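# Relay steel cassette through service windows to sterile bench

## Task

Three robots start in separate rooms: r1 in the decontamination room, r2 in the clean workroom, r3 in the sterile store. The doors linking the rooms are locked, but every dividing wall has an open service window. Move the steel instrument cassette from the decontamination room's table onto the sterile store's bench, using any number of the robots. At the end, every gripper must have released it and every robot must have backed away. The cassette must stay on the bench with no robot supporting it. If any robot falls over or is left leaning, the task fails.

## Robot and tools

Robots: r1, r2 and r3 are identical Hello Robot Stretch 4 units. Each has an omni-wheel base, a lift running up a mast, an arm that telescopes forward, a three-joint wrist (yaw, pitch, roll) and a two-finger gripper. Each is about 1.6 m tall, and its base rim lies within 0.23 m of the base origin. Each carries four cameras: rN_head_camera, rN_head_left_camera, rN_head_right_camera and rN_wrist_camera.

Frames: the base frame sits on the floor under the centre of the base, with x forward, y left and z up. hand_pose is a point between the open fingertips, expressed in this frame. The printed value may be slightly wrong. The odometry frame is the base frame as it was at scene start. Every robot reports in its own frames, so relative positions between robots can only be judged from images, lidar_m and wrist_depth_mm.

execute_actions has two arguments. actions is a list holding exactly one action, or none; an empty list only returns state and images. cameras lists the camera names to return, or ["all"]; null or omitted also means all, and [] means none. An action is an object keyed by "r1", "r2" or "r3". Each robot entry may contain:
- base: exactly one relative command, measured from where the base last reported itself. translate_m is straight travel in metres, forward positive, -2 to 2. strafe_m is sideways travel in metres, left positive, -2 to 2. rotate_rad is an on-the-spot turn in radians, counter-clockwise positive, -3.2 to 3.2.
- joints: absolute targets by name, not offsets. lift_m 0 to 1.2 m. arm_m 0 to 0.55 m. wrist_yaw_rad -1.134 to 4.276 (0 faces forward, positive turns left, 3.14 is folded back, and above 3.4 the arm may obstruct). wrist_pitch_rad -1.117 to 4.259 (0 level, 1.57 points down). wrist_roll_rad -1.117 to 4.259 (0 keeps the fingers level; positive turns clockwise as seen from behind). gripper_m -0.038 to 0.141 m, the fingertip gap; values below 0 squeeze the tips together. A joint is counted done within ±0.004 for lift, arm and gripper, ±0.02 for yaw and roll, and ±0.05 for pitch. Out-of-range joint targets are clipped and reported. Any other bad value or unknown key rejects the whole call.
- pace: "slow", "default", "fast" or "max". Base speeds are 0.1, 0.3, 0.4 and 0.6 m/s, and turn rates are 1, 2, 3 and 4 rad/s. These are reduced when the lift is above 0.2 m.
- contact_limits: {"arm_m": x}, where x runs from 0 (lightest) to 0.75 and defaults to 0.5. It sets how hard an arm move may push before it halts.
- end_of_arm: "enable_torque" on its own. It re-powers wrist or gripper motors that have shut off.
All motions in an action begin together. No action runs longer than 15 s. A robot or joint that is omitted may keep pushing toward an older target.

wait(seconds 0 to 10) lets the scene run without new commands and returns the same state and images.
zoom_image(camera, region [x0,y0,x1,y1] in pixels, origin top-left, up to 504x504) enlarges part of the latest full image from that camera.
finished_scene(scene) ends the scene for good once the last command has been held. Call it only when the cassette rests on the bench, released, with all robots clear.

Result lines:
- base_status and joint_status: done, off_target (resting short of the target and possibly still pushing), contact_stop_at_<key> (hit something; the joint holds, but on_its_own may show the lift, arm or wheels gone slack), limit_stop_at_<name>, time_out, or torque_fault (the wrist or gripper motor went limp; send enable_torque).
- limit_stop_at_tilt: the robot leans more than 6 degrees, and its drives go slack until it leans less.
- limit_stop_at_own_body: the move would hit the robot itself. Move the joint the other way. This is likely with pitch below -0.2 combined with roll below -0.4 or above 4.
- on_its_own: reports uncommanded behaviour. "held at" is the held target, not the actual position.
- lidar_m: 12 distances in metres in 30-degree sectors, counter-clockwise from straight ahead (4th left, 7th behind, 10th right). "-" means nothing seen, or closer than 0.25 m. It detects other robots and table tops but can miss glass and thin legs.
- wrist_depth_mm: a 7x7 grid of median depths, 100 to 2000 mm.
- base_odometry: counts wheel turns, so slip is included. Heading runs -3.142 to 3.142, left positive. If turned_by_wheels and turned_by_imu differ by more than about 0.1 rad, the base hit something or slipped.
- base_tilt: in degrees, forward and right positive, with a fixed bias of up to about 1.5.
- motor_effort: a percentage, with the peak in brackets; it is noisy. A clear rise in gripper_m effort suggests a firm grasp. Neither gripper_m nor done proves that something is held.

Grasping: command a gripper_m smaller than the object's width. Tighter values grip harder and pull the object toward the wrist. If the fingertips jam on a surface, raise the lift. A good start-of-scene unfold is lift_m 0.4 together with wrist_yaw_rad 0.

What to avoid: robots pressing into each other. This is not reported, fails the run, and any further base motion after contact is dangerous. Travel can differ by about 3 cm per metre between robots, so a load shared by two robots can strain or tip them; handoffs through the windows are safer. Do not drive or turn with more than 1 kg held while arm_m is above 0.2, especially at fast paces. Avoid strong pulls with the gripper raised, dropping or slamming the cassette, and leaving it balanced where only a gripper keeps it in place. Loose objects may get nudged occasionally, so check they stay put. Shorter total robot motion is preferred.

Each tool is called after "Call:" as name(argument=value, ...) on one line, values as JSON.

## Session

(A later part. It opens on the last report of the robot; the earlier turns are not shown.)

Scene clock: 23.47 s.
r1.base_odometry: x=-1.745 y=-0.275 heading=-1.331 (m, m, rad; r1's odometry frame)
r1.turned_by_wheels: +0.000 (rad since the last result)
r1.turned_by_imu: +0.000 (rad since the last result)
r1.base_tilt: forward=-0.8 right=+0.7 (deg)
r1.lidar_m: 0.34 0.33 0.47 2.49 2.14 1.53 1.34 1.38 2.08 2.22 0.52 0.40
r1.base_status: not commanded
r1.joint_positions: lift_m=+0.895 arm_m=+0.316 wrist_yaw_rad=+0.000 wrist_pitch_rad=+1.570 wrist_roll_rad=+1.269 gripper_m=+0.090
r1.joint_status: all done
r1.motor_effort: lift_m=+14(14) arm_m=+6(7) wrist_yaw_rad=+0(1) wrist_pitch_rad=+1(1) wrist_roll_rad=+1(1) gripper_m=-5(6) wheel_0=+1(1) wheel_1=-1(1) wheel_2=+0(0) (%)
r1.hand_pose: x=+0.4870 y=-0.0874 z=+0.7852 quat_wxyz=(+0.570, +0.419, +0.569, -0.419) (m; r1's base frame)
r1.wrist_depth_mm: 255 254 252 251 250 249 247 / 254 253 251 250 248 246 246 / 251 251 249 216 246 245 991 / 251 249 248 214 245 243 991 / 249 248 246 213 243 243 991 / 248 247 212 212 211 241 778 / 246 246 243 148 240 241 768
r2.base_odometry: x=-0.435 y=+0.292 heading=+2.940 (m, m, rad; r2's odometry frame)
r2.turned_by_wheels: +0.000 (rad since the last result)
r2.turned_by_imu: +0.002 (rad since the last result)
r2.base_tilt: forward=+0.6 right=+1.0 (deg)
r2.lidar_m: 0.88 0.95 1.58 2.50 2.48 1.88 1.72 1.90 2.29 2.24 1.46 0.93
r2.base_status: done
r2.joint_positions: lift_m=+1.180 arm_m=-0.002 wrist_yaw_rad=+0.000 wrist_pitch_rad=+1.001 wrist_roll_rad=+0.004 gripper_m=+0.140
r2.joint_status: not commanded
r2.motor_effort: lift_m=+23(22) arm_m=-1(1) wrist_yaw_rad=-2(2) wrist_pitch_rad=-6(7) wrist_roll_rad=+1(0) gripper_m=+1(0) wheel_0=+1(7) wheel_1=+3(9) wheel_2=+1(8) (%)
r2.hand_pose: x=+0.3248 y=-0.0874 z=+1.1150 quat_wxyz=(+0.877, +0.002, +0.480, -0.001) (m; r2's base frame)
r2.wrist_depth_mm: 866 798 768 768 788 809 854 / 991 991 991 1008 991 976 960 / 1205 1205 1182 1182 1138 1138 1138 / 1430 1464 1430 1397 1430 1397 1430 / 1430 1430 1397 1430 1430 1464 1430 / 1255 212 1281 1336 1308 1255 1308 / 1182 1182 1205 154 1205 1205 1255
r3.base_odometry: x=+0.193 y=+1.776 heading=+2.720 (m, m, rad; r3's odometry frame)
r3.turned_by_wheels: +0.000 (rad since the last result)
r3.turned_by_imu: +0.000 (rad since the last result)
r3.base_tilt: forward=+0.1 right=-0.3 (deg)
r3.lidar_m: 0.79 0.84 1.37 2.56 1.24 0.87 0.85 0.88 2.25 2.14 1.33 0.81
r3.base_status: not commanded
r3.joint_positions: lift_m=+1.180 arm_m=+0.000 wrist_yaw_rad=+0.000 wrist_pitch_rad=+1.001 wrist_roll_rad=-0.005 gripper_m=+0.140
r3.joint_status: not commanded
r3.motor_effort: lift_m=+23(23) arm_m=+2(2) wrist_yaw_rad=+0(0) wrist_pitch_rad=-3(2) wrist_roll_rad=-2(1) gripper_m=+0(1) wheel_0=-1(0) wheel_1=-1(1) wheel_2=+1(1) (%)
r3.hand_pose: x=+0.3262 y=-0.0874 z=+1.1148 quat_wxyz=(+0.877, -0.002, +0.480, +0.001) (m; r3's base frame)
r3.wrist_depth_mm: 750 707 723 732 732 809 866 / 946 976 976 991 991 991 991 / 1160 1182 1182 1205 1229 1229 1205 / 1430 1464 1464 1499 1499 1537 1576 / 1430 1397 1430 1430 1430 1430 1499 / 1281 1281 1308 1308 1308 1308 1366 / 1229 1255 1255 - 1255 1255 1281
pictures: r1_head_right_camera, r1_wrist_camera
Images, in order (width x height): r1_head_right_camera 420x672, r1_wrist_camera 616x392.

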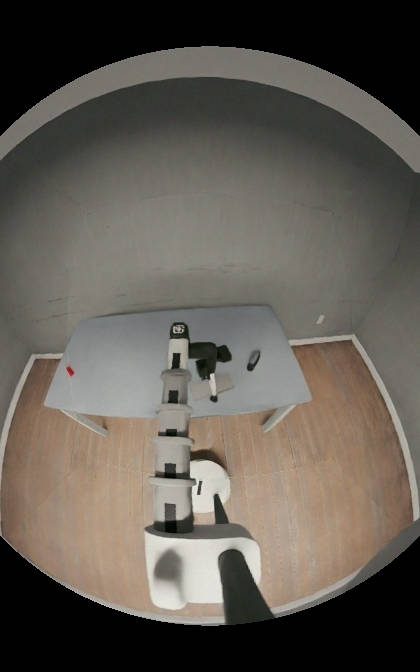

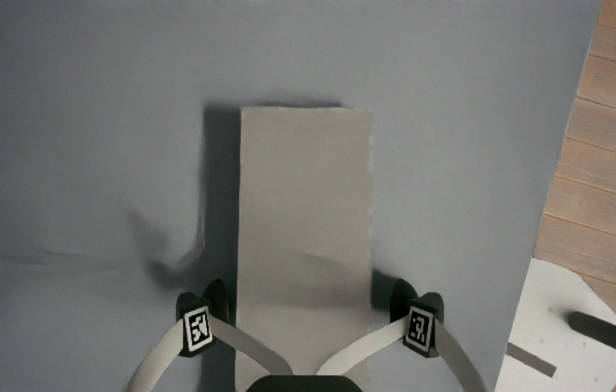

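Call:
execute_actions(actions=[{"r1":{"joints":{"lift_m":0.888,"gripper_m":0.0}}}], cameras=["r1_wrist_camera"])

Call:
execute_actions(actions=[{"r1":{"joints":{"lift_m":0.92},"pace":"slow"}}], cameras=["r1_wrist_camera","r1_head_right_camera"])

Scene clock: 25.77 s.
r1.base_odometry: x=-1.745 y=-0.275 heading=-1.331 (m, m, rad; r1's odometry frame)
r1.turned_by_wheels: +0.000 (rad since the last result)
r1.turned_by_imu: +0.000 (rad since the last result)
r1.base_tilt: forward=-0.5 right=+1.0 (deg)
r1.lidar_m: 0.31 0.36 0.47 2.51 2.16 1.52 1.33 1.37 2.03 2.20 0.53 0.37
r1.base_status: not commanded
r1.joint_positions: lift_m=+0.888 arm_m=+0.316 wrist_yaw_rad=+0.000 wrist_pitch_rad=+1.571 wrist_roll_rad=+1.270 gripper_m=+0.001
r1.joint_status: all done
r1.motor_effort: lift_m=+15(14) arm_m=+6(6) wrist_yaw_rad=+1(4) wrist_pitch_rad=-1(13) wrist_roll_rad=+1(2) gripper_m=-38(37) wheel_0=+1(1) wheel_1=-1(1) wheel_2=+0(0) (%)
r1.hand_pose: x=+0.4868 y=-0.0874 z=+0.7781 quat_wxyz=(+0.569, +0.419, +0.569, -0.419) (m; r1's base frame)
r1.wrist_depth_mm: 247 245 244 242 241 240 239 / 245 244 242 242 240 238 237 / 243 242 241 192 238 237 237 / 242 241 239 190 236 236 991 / 240 239 238 189 236 236 991 / 239 238 188 187 188 234 759 / 237 168 187 187 186 167 768
r2.base_odometry: x=-0.435 y=+0.292 heading=+2.940 (m, m, rad; r2's odometry frame)
r2.turned_by_wheels: +0.000 (rad since the last result)
r2.turned_by_imu: +0.001 (rad since the last result)
r2.base_tilt: forward=+0.6 right=+1.0 (deg)
r2.lidar_m: 0.89 0.95 1.55 2.48 2.49 1.85 1.71 1.90 2.31 2.23 1.47 0.94
r2.base_status: not commanded
r2.joint_positions: lift_m=+1.180 arm_m=-0.002 wrist_yaw_rad=+0.000 wrist_pitch_rad=+1.001 wrist_roll_rad=+0.004 gripper_m=+0.140
r2.joint_status: not commanded
r2.motor_effort: lift_m=+23(23) arm_m=-1(0) wrist_yaw_rad=-2(2) wrist_pitch_rad=-6(6) wrist_roll_rad=+1(0) gripper_m=-1(0) wheel_0=+1(1) wheel_1=+3(3) wheel_2=+1(1) (%)
r2.hand_pose: x=+0.3248 y=-0.0874 z=+1.1150 quat_wxyz=(+0.877, +0.002, +0.480, -0.001) (m; r2's base frame)
r2.wrist_depth_mm: 891 798 768 768 778 809 866 / 976 991 1025 1008 991 991 976 / 1182 1182 1182 1205 1160 1160 1160 / 1430 1430 1430 1464 1430 1430 1430 / 1397 1430 1430 1430 1397 1397 1430 / 1308 213 1308 1308 1336 1255 1308 / 1205 1182 1205 154 1229 1205 1205
r3.base_odometry: x=+0.193 y=+1.776 heading=+2.720 (m, m, rad; r3's odometry frame)
r3.turned_by_wheels: +0.000 (rad since the last result)
r3.turned_by_imu: +0.000 (rad since the last result)
r3.base_tilt: forward=+0.2 right=-0.4 (deg)
r3.lidar_m: 0.78 0.85 1.34 2.54 1.24 0.87 0.85 0.87 2.26 2.16 1.35 0.84
r3.base_status: not commanded
r3.joint_positions: lift_m=+1.180 arm_m=+0.000 wrist_yaw_rad=+0.000 wrist_pitch_rad=+1.001 wrist_roll_rad=-0.005 gripper_m=+0.140
r3.joint_status: not commanded
r3.motor_effort: lift_m=+23(23) arm_m=+2(2) wrist_yaw_rad=+0(0) wrist_pitch_rad=-4(3) wrist_roll_rad=-4(1) gripper_m=-1(0) wheel_0=-1(1) wheel_1=-1(1) wheel_2=+1(2) (%)
r3.hand_pose: x=+0.3262 y=-0.0874 z=+1.1148 quat_wxyz=(+0.877, -0.002, +0.480, +0.001) (m; r3's base frame)
r3.wrist_depth_mm: 750 707 715 732 723 831 842 / 946 960 976 991 991 1008 976 / 1160 1182 1205 1182 1229 1229 1229 / 1430 1430 1499 1499 1499 1537 1576 / 1430 1397 1430 1430 1464 1464 1464 / 1308 1255 1281 1336 1308 1336 1366 / 1205 1229 1255 - 1255 1255 1281
pictures: r1_wrist_camera
Images, in order (width x height): r1_wrist_camera 616x392.

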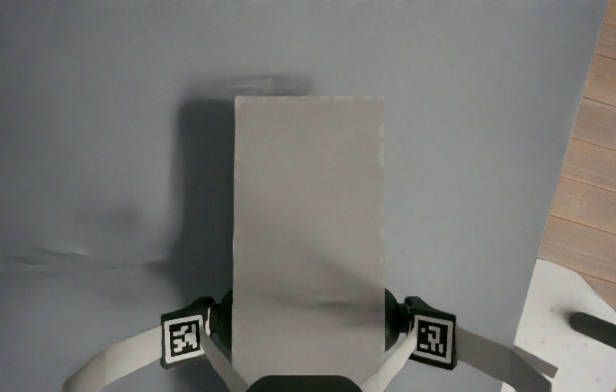

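Scene clock: 26.87 s.
r1.base_odometry: x=-1.745 y=-0.275 heading=-1.331 (m, m, rad; r1's odometry frame)
r1.turned_by_wheels: +0.000 (rad since the last result)
r1.turned_by_imu: +0.000 (rad since the last result)
r1.base_tilt: forward=-0.7 right=+0.8 (deg)
r1.lidar_m: 0.32 0.36 0.46 2.48 2.17 1.57 1.33 1.38 2.06 2.22 0.52 0.37
r1.base_status: not commanded
r1.joint_positions: lift_m=+0.919 arm_m=+0.316 wrist_yaw_rad=+0.000 wrist_pitch_rad=+1.570 wrist_roll_rad=+1.270 gripper_m=+0.001
r1.joint_status: all done
r1.motor_effort: lift_m=+26(26) arm_m=+6(6) wrist_yaw_rad=+2(2) wrist_pitch_rad=-1(0) wrist_roll_rad=+1(0) gripper_m=-39(35) wheel_0=+1(1) wheel_1=-1(1) wheel_2=+0(0) (%)
r1.hand_pose: x=+0.4868 y=-0.0874 z=+0.8092 quat_wxyz=(+0.569, +0.419, +0.569, -0.419) (m; r1's base frame)
r1.wrist_depth_mm: 278 277 277 273 273 272 272 / 278 274 274 273 273 270 1025 / 276 274 273 192 270 268 1008 / 273 271 271 190 267 268 1025 / 272 271 268 189 266 266 1008 / 271 270 189 188 187 265 798 / 268 168 187 186 185 167 788
r2.base_odometry: x=-0.435 y=+0.292 heading=+2.940 (m, m, rad; r2's odometry frame)
r2.turned_by_wheels: +0.000 (rad since the last result)
r2.turned_by_imu: +0.000 (rad since the last result)
r2.base_tilt: forward=+0.6 right=+1.0 (deg)
r2.lidar_m: 0.89 0.94 1.57 2.50 2.47 1.87 1.68 1.90 2.32 2.22 1.46 0.92
r2.base_status: not commanded
r2.joint_positions: lift_m=+1.180 arm_m=-0.002 wrist_yaw_rad=+0.000 wrist_pitch_rad=+1.001 wrist_roll_rad=+0.004 gripper_m=+0.140
r2.joint_status: not commanded
r2.motor_effort: lift_m=+23(22) arm_m=+0(1) wrist_yaw_rad=-2(2) wrist_pitch_rad=-5(6) wrist_roll_rad=+1(1) gripper_m=+0(0) wheel_0=+1(1) wheel_1=+3(3) wheel_2=+1(1) (%)
r2.hand_pose: x=+0.3248 y=-0.0874 z=+1.1150 quat_wxyz=(+0.877, +0.002, +0.480, -0.001) (m; r2's base frame)
r2.wrist_depth_mm: 878 798 788 778 788 809 854 / 991 1008 991 1008 991 976 976 / 1182 1182 1182 1160 1182 1160 1160 / 1464 1464 1464 1464 1397 1397 1430 / 1430 1430 1397 1430 1397 1430 1430 / 1255 212 1281 1308 1336 1281 1336 / 1205 1182 1205 154 1229 1205 1229
r3.base_odometry: x=+0.193 y=+1.776 heading=+2.720 (m, m, rad; r3's odometry frame)
r3.turned_by_wheels: +0.000 (rad since the last result)
r3.turned_by_imu: +0.000 (rad since the last result)
r3.base_tilt: forward=+0.1 right=-0.4 (deg)
r3.lidar_m: 0.77 0.83 1.35 2.56 1.25 0.89 0.81 0.87 2.25 2.15 1.36 0.82
r3.base_status: not commanded
r3.joint_positions: lift_m=+1.180 arm_m=+0.000 wrist_yaw_rad=+0.000 wrist_pitch_rad=+1.001 wrist_roll_rad=-0.005 gripper_m=+0.140
r3.joint_status: not commanded
r3.motor_effort: lift_m=+23(23) arm_m=+2(2) wrist_yaw_rad=+0(1) wrist_pitch_rad=-2(1) wrist_roll_rad=-1(2) gripper_m=+0(2) wheel_0=-1(1) wheel_1=-1(1) wheel_2=+2(2) (%)
r3.hand_pose: x=+0.3262 y=-0.0874 z=+1.1148 quat_wxyz=(+0.877, -0.002, +0.480, +0.001) (m; r3's base frame)
r3.wrist_depth_mm: 750 707 715 723 732 831 866 / 960 960 976 991 1008 991 991 / 1160 1160 1205 1205 1205 1205 1205 / 1464 1430 1499 1499 1499 1537 1537 / 1397 1430 1430 1430 1464 1499 1499 / 1336 1255 1281 1308 1308 1336 1366 / 1205 1205 1229 - 1281 1255 1255
pictures: r1_head_right_camera, r1_wrist_camera
Images, in order (width x height): r1_head_right_camera 420x672, r1_wrist_camera 616x392.

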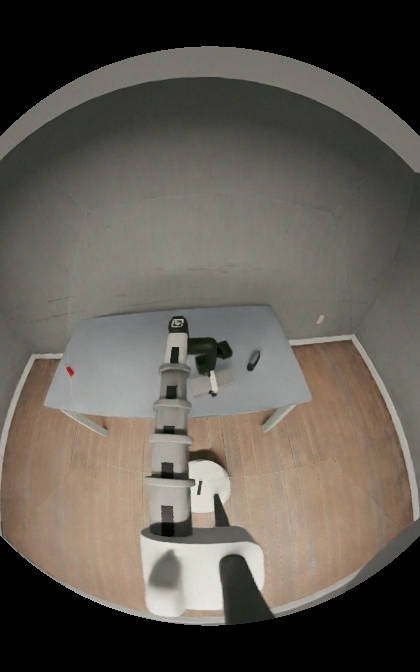

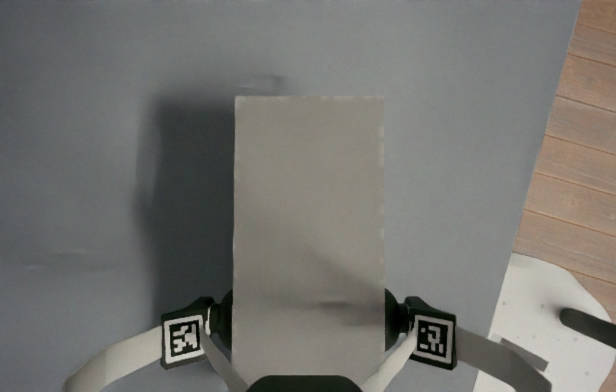

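Call:
execute_actions(actions=[{"r1":{"base":{"translate_m":-0.75},"joints":{"lift_m":1.13,"arm_m":0.08,"wrist_roll_rad":0}}}], cameras=[])

Call:
execute_actions(actions=[{"r1":{"base":{"rotate_rad":3.12}}}], cameras=["r1_wrist_camera","r1_head_right_camera","r2_head_camera"])

Scene clock: 31.37 s.
r1.base_odometry: x=-1.923 y=+0.454 heading=-1.331 (m, m, rad; r1's odometry frame)
r1.turned_by_wheels: +0.000 (rad since the last result)
r1.turned_by_imu: +0.003 (rad since the last result)
r1.base_tilt: forward=-0.7 right=+0.6 (deg)
r1.lidar_m: 0.34 1.12 2.58 2.47 1.02 0.60 0.56 0.60 1.01 2.24 2.31 0.34
r1.base_status: done
r1.joint_positions: lift_m=+1.129 arm_m=+0.081 wrist_yaw_rad=+0.000 wrist_pitch_rad=+1.570 wrist_roll_rad=+0.001 gripper_m=+0.001
r1.joint_status: all done
r1.motor_effort: lift_m=+25(26) arm_m=-6(8) wrist_yaw_rad=+0(1) wrist_pitch_rad=+0(1) wrist_roll_rad=-3(6) gripper_m=-36(39) wheel_0=+0(4) wheel_1=+0(7) wheel_2=-1(11) (%)
r1.hand_pose: x=+0.2521 y=-0.0874 z=+1.0192 quat_wxyz=(+0.707, +0.000, +0.707, +0.000) (m; r1's base frame)
r1.wrist_depth_mm: 1308 1281 1281 1281 1255 1281 1281 / 1281 1255 1281 1255 1255 1255 1255 / 1255 1255 1255 192 1255 1255 1229 / 1255 1255 1255 190 1255 1229 1255 / 1229 1255 1229 189 1229 1229 1205 / 1255 1229 189 187 188 1229 1205 / 1205 168 187 187 186 167 1229
r2.base_odometry: x=-0.435 y=+0.292 heading=+2.940 (m, m, rad; r2's odometry frame)
r2.turned_by_wheels: +0.000 (rad since the last result)
r2.turned_by_imu: +0.002 (rad since the last result)
r2.base_tilt: forward=+0.6 right=+1.0 (deg)
r2.lidar_m: 0.88 0.93 1.54 2.50 2.44 1.87 1.67 1.90 2.27 2.23 1.43 0.93
r2.base_status: not commanded
r2.joint_positions: lift_m=+1.180 arm_m=-0.002 wrist_yaw_rad=+0.000 wrist_pitch_rad=+1.001 wrist_roll_rad=+0.004 gripper_m=+0.140
r2.joint_status: not commanded
r2.motor_effort: lift_m=+22(23) arm_m=-1(1) wrist_yaw_rad=-2(2) wrist_pitch_rad=-4(6) wrist_roll_rad=+0(1) gripper_m=+1(1) wheel_0=+1(1) wheel_1=+3(4) wheel_2=+1(1) (%)
r2.hand_pose: x=+0.3248 y=-0.0874 z=+1.1150 quat_wxyz=(+0.877, +0.002, +0.480, -0.001) (m; r2's base frame)
r2.wrist_depth_mm: 878 788 759 768 788 820 854 / 991 1008 991 1008 991 976 976 / 1205 1205 1160 1160 1160 1138 1182 / 1464 1430 1430 1397 1430 1397 1366 / 1397 1430 1397 1430 1430 1430 1397 / 1281 213 1336 1308 1336 1255 1308 / 1182 1160 1205 153 1205 1205 1205
r3.base_odometry: x=+0.193 y=+1.776 heading=+2.720 (m, m, rad; r3's odometry frame)
r3.turned_by_wheels: +0.000 (rad since the last result)
r3.turned_by_imu: +0.001 (rad since the last result)
r3.base_tilt: forward=+0.1 right=-0.4 (deg)
r3.lidar_m: 0.78 0.83 1.36 2.53 1.26 0.86 0.85 0.89 2.20 2.15 1.37 0.83
r3.base_status: not commanded
r3.joint_positions: lift_m=+1.180 arm_m=+0.000 wrist_yaw_rad=+0.000 wrist_pitch_rad=+1.001 wrist_roll_rad=-0.005 gripper_m=+0.140
r3.joint_status: not commanded
r3.motor_effort: lift_m=+23(23) arm_m=+2(2) wrist_yaw_rad=+0(1) wrist_pitch_rad=-3(1) wrist_roll_rad=-1(2) gripper_m=+0(1) wheel_0=+0(1) wheel_1=-1(1) wheel_2=+2(2) (%)
r3.hand_pose: x=+0.3262 y=-0.0874 z=+1.1148 quat_wxyz=(+0.877, -0.002, +0.480, +0.001) (m; r3's base frame)
r3.wrist_depth_mm: 759 699 723 732 732 820 854 / 960 976 991 991 991 1008 991 / 1160 1182 1182 1205 1205 1205 1229 / 1464 1464 1499 1499 1499 1537 1537 / 1430 1397 1397 1464 1464 1499 1464 / 1308 1281 1336 1308 1308 1308 1366 / 1229 1229 1255 - 1281 1255 1281
pictures: none
No camera images: the call's "cameras" was empty. Leave "cameras" out to get every camera's image.

Scene clock: 35.23 s.
r1.base_odometry: x=-1.923 y=+0.454 heading=+1.789 (m, m, rad; r1's odometry frame)
r1.turned_by_wheels: +3.120 (rad since the last result)
r1.turned_by_imu: +3.138 (rad since the last result)
r1.base_tilt: forward=-0.8 right=+0.9 (deg)
r1.lidar_m: 0.32 0.53 0.74 2.21 2.29 1.15 1.08 1.15 2.62 2.48 1.11 0.33
r1.base_status: done
r1.joint_positions: lift_m=+1.129 arm_m=+0.081 wrist_yaw_rad=+0.000 wrist_pitch_rad=+1.570 wrist_roll_rad=+0.001 gripper_m=+0.001
r1.joint_status: not commanded
r1.motor_effort: lift_m=+26(25) arm_m=-6(6) wrist_yaw_rad=+1(0) wrist_pitch_rad=+0(0) wrist_roll_rad=-1(1) gripper_m=-40(41) wheel_0=-1(5) wheel_1=+0(6) wheel_2=-1(5) (%)
r1.hand_pose: x=+0.2521 y=-0.0874 z=+1.0192 quat_wxyz=(+0.707, +0.000, +0.707, +0.000) (m; r1's base frame)
r1.wrist_depth_mm: 854 866 866 891 904 904 917 / 1182 1182 1205 1160 1255 1255 1229 / 1281 1255 1281 192 1229 1255 1229 / 1255 1255 1229 190 1205 1229 1229 / 1255 1229 1255 189 1229 1229 1229 / 1255 1255 189 188 187 1229 1205 / 1229 168 187 186 186 167 1229
r2.base_odometry: x=-0.435 y=+0.292 heading=+2.940 (m, m, rad; r2's odometry frame)
r2.turned_by_wheels: +0.000 (rad since the last result)
r2.turned_by_imu: +0.002 (rad since the last result)
r2.base_tilt: forward=+0.6 right=+1.0 (deg)
r2.lidar_m: 0.89 0.94 1.54 2.50 2.45 1.83 1.66 1.89 2.31 2.22 1.47 0.91
r2.base_status: not commanded
r2.joint_positions: lift_m=+1.180 arm_m=-0.002 wrist_yaw_rad=+0.000 wrist_pitch_rad=+1.001 wrist_roll_rad=+0.004 gripper_m=+0.140
r2.joint_status: not commanded
r2.motor_effort: lift_m=+23(23) arm_m=-1(1) wrist_yaw_rad=-2(2) wrist_pitch_rad=-6(6) wrist_roll_rad=+1(1) gripper_m=+0(0) wheel_0=+1(1) wheel_1=+3(4) wheel_2=+1(1) (%)
r2.hand_pose: x=+0.3248 y=-0.0874 z=+1.1150 quat_wxyz=(+0.877, +0.002, +0.480, -0.001) (m; r2's base frame)
r2.wrist_depth_mm: 878 788 768 768 788 798 854 / 991 1025 1008 1008 976 991 976 / 1205 1182 1182 1205 1182 1160 1138 / 1464 1397 1464 1464 1464 1430 1397 / 1366 1397 1430 1397 1430 1397 1430 / 1308 213 1308 1308 1336 1229 1336 / 1182 1205 1205 154 1229 1205 1255
r3.base_odometry: x=+0.193 y=+1.776 heading=+2.720 (m, m, rad; r3's odometry frame)
r3.turned_by_wheels: +0.000 (rad since the last result)
r3.turned_by_imu: +0.001 (rad since the last result)
r3.base_tilt: forward=+0.2 right=-0.4 (deg)
r3.lidar_m: 0.79 0.82 1.32 2.54 1.25 0.88 0.84 0.89 2.23 2.16 1.35 0.85
r3.base_status: not commanded
r3.joint_positions: lift_m=+1.180 arm_m=+0.000 wrist_yaw_rad=+0.000 wrist_pitch_rad=+1.001 wrist_roll_rad=-0.005 gripper_m=+0.140
r3.joint_status: not commanded
r3.motor_effort: lift_m=+23(23) arm_m=+2(2) wrist_yaw_rad=+0(0) wrist_pitch_rad=-3(0) wrist_roll_rad=-3(1) gripper_m=+1(0) wheel_0=-1(0) wheel_1=-1(1) wheel_2=+1(2) (%)
r3.hand_pose: x=+0.3262 y=-0.0874 z=+1.1148 quat_wxyz=(+0.877, -0.002, +0.480, +0.001) (m; r3's base frame)
r3.wrist_depth_mm: 759 715 715 732 741 820 854 / 946 960 991 991 991 991 1008 / 1160 1182 1205 1205 1229 1229 1229 / 1464 1464 1499 1499 1464 1537 1576 / 1397 1430 1430 1430 1430 1430 1464 / 1308 1308 1281 1308 1308 1366 1366 / 1229 1229 1229 - 1255 1281 1281
pictures: r1_head_right_camera, r1_wrist_camera, r2_head_camera
Images, in order (width x height): r1_head_right_camera 420x672, r1_wrist_camera 616x392, r2_head_camera 420x560.

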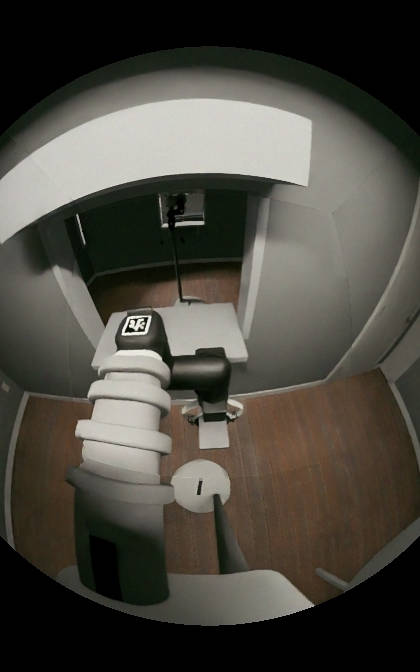

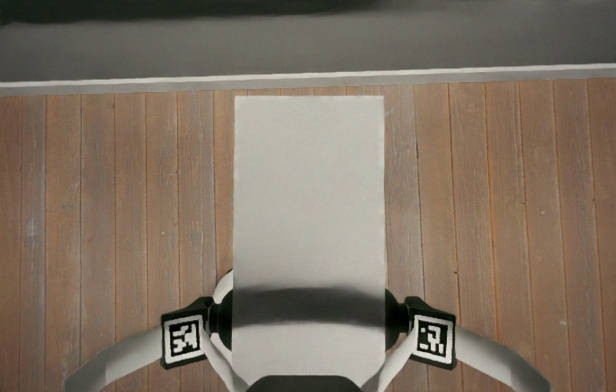

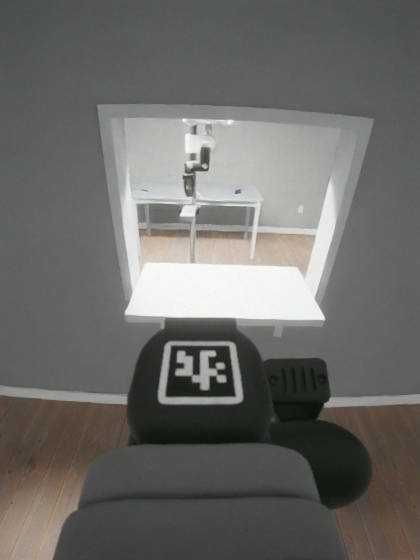

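Call:
execute_actions(actions=[{"r1":{"base":{"strafe_m":0.2},"joints":{"arm_m":0.24}},"r2":{"base":{"translate_m":0.2},"joints":{"wrist_pitch_rad":1.57,"gripper_m":0.12}},"r3":{"base":{"translate_m":0.1},"joints":{"wrist_pitch_rad":1.57,"gripper_m":0.12}}}], cameras=["r1_wrist_camera","r1_head_right_camera"])

Scene clock: 38.13 s.
r1.base_odometry: x=-2.119 y=+0.411 heading=+1.789 (m, m, rad; r1's odometry frame)
r1.turned_by_wheels: +0.000 (rad since the last result)
r1.turned_by_imu: +0.001 (rad since the last result)
r1.base_tilt: forward=-0.7 right=+1.0 (deg)
r1.lidar_m: 0.30 0.49 0.97 2.01 2.10 1.18 1.10 1.16 1.56 2.70 1.07 0.32
r1.base_status: done
r1.joint_positions: lift_m=+1.129 arm_m=+0.239 wrist_yaw_rad=+0.000 wrist_pitch_rad=+1.570 wrist_roll_rad=+0.000 gripper_m=+0.001
r1.joint_status: all done
r1.motor_effort: lift_m=+26(26) arm_m=+6(8) wrist_yaw_rad=+1(2) wrist_pitch_rad=+1(1) wrist_roll_rad=-1(2) gripper_m=-35(39) wheel_0=+2(9) wheel_1=-1(8) wheel_2=+0(2) (%)
r1.hand_pose: x=+0.4100 y=-0.0874 z=+1.0192 quat_wxyz=(+0.707, +0.000, +0.707, +0.000) (m; r1's base frame)
r1.wrist_depth_mm: 389 389 389 387 384 384 379 / 389 387 387 382 382 382 379 / 1205 1229 1160 191 1078 1255 1255 / 1255 1255 1255 190 1229 1229 1229 / 1255 1255 1255 189 1255 1255 1229 / 1255 1229 189 188 187 1229 1205 / 1229 168 187 186 186 167 1205
r2.base_odometry: x=-0.630 y=+0.332 heading=+2.941 (m, m, rad; r2's odometry frame)
r2.turned_by_wheels: +0.000 (rad since the last result)
r2.turned_by_imu: +0.003 (rad since the last result)
r2.base_tilt: forward=+0.6 right=+1.0 (deg)
r2.lidar_m: 0.68 0.72 1.26 2.50 2.64 2.05 2.00 2.12 2.29 2.23 1.17 0.74
r2.base_status: done
r2.joint_positions: lift_m=+1.180 arm_m=-0.002 wrist_yaw_rad=+0.000 wrist_pitch_rad=+1.570 wrist_roll_rad=+0.004 gripper_m=+0.120
r2.joint_status: all done
r2.motor_effort: lift_m=+22(23) arm_m=+0(1) wrist_yaw_rad=-2(2) wrist_pitch_rad=-3(1) wrist_roll_rad=+1(0) gripper_m=-1(1) wheel_0=+3(7) wheel_1=+4(9) wheel_2=-2(11) (%)
r2.hand_pose: x=+0.1695 y=-0.0874 z=+1.0695 quat_wxyz=(+0.707, +0.001, +0.707, -0.001) (m; r2's base frame)
r2.wrist_depth_mm: 1281 1281 1308 1255 1308 1281 1281 / 1255 1255 1281 1281 1255 1308 1308 / 1229 1255 1255 1281 1255 1281 1281 / 1255 1255 1255 1255 1281 1281 1308 / 1281 1229 1060 1042 1281 1308 1255 / 1229 1205 1060 1060 1281 1281 1281 / 1229 1255 1229 151 1308 1281 1281
r3.base_odometry: x=+0.102 y=+1.817 heading=+2.720 (m, m, rad; r3's odometry frame)
r3.turned_by_wheels: +0.000 (rad since the last result)
r3.turned_by_imu: +0.000 (rad since the last result)
r3.base_tilt: forward=+0.2 right=-0.4 (deg)
r3.lidar_m: 0.68 0.75 1.23 2.53 2.66 0.98 0.93 1.01 2.22 2.16 1.23 0.75
r3.base_status: done
r3.joint_positions: lift_m=+1.180 arm_m=+0.000 wrist_yaw_rad=+0.000 wrist_pitch_rad=+1.570 wrist_roll_rad=-0.005 gripper_m=+0.120
r3.joint_status: all done
r3.motor_effort: lift_m=+23(23) arm_m=+2(2) wrist_yaw_rad=+0(1) wrist_pitch_rad=+3(5) wrist_roll_rad=-2(3) gripper_m=+0(0) wheel_0=+0(6) wheel_1=+0(5) wheel_2=-1(9) (%)
r3.hand_pose: x=+0.1710 y=-0.0874 z=+1.0693 quat_wxyz=(+0.708, -0.002, +0.707, +0.002) (m; r3's base frame)
r3.wrist_depth_mm: 1255 1281 1281 1308 1281 1281 1308 / 1281 1281 1281 1308 1308 1308 1308 / 1255 1308 1308 1281 1336 1308 1336 / 1281 1308 1308 1336 1308 1336 1366 / 1308 1308 1098 1118 1336 1336 1366 / 1336 1336 1138 820 1366 1397 1397 / 1336 1336 1336 - 1366 1397 1397
pictures: r1_head_right_camera, r1_wrist_camera
Images, in order (width x height): r1_head_right_camera 420x672, r1_wrist_camera 616x392.

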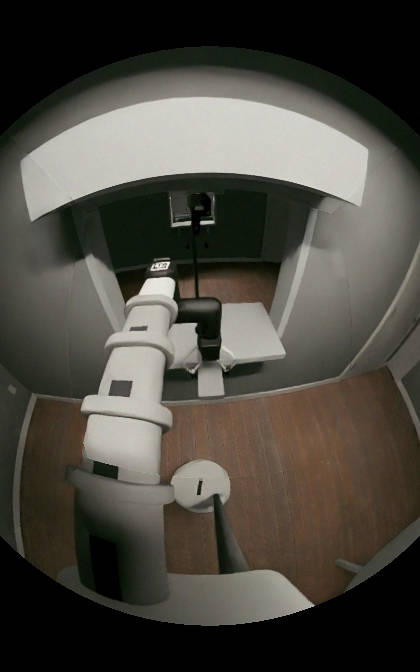

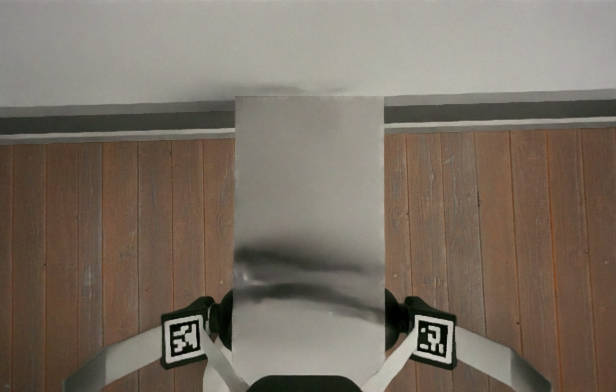

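Call:
execute_actions(actions=[{"r1":{"base":{"translate_m":0.2},"joints":{"arm_m":0.43,"lift_m":1.01}},"r2":{"joints":{"lift_m":1.08}},"r3":{"joints":{"lift_m":1.1}}}], cameras=["r1_wrist_camera","r1_head_right_camera","r2_head_right_camera"])

Scene clock: 40.70 s.
r1.base_odometry: x=-2.162 y=+0.606 heading=+1.789 (m, m, rad; r1's odometry frame)
r1.turned_by_wheels: +0.000 (rad since the last result)
r1.turned_by_imu: +0.000 (rad since the last result)
r1.base_tilt: forward=-0.6 right=+0.7 (deg)
r1.lidar_m: 0.29 0.31 0.43 1.77 2.11 1.41 1.28 1.38 2.83 2.36 0.51 0.34
r1.base_status: done
r1.joint_positions: lift_m=+1.010 arm_m=+0.429 wrist_yaw_rad=+0.000 wrist_pitch_rad=+1.570 wrist_roll_rad=+0.000 gripper_m=+0.001
r1.joint_status: all done
r1.motor_effort: lift_m=+16(23) arm_m=+6(7) wrist_yaw_rad=-2(1) wrist_pitch_rad=+1(1) wrist_roll_rad=-1(1) gripper_m=-38(38) wheel_0=+0(9) wheel_1=+2(5) wheel_2=+1(9) (%)
r1.hand_pose: x=+0.6000 y=-0.0874 z=+0.9000 quat_wxyz=(+0.707, +0.000, +0.707, +0.000) (m; r1's base frame)
r1.wrist_depth_mm: 266 266 265 265 262 260 260 / 265 265 263 263 260 259 258 / 264 262 262 192 258 259 257 / 263 260 260 190 256 257 255 / 259 258 258 189 255 255 254 / 258 256 188 188 187 252 253 / 256 168 187 186 186 167 251
r2.base_odometry: x=-0.630 y=+0.332 heading=+2.941 (m, m, rad; r2's odometry frame)
r2.turned_by_wheels: +0.000 (rad since the last result)
r2.turned_by_imu: +0.001 (rad since the last result)
r2.base_tilt: forward=+0.6 right=+1.0 (deg)
r2.lidar_m: 0.69 0.74 1.27 2.50 2.63 2.07 1.99 2.13 2.32 2.23 1.18 0.71
r2.base_status: not commanded
r2.joint_positions: lift_m=+1.080 arm_m=-0.002 wrist_yaw_rad=+0.000 wrist_pitch_rad=+1.570 wrist_roll_rad=+0.004 gripper_m=+0.120
r2.joint_status: all done
r2.motor_effort: lift_m=+17(21) arm_m=-1(0) wrist_yaw_rad=-2(1) wrist_pitch_rad=-2(2) wrist_roll_rad=+1(0) gripper_m=+0(1) wheel_0=+3(2) wheel_1=+4(4) wheel_2=-2(2) (%)
r2.hand_pose: x=+0.1695 y=-0.0874 z=+0.9700 quat_wxyz=(+0.707, +0.001, +0.707, -0.001) (m; r2's base frame)
r2.wrist_depth_mm: 1160 1160 1182 1160 1160 1182 1205 / 1160 1160 1182 1182 1182 1182 1182 / 1138 1160 1182 1160 1182 1182 1160 / 1138 1138 1182 1160 1160 1182 1205 / 1160 1160 960 946 1182 1205 1182 / 1138 1138 960 976 1182 1182 1160 / 1138 1138 1182 150 1160 1182 1160
r3.base_odometry: x=+0.102 y=+1.817 heading=+2.720 (m, m, rad; r3's odometry frame)
r3.turned_by_wheels: +0.000 (rad since the last result)
r3.turned_by_imu: +0.000 (rad since the last result)
r3.base_tilt: forward=+0.2 right=-0.4 (deg)
r3.lidar_m: 0.70 0.70 1.25 2.54 2.65 1.00 0.93 1.00 2.25 2.13 1.26 0.72
r3.base_status: not commanded
r3.joint_positions: lift_m=+1.100 arm_m=+0.000 wrist_yaw_rad=+0.000 wrist_pitch_rad=+1.570 wrist_roll_rad=-0.005 gripper_m=+0.120
r3.joint_status: all done
r3.motor_effort: lift_m=+13(20) arm_m=+2(2) wrist_yaw_rad=+1(0) wrist_pitch_rad=+2(4) wrist_roll_rad=-3(4) gripper_m=-1(0) wheel_0=+0(0) wheel_1=+0(0) wheel_2=-1(1) (%)
r3.hand_pose: x=+0.1709 y=-0.0874 z=+0.9901 quat_wxyz=(+0.707, -0.002, +0.707, +0.002) (m; r3's base frame)
r3.wrist_depth_mm: 1205 1182 1205 1229 1229 1255 1229 / 1205 1205 1205 1205 1229 1229 1255 / 1205 1205 1229 1229 1229 1255 1255 / 1205 1205 1205 1229 1281 1255 1255 / 1229 1229 1008 1025 1255 1281 1281 / 1255 1255 1025 809 1281 1255 1308 / 1255 1255 1255 - 1281 1281 1308
pictures: r1_head_right_camera, r1_wrist_camera, r2_head_right_camera
Images, in order (width x height): r1_head_right_camera 420x672, r1_wrist_camera 616x392, r2_head_right_camera 420x672.

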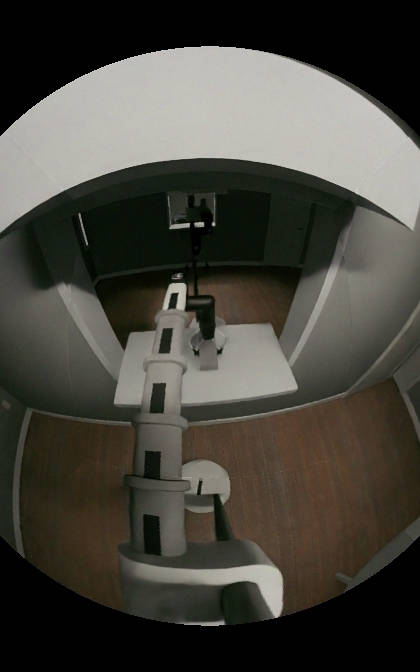

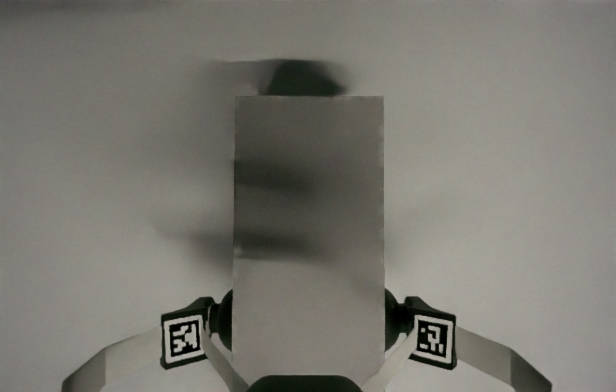

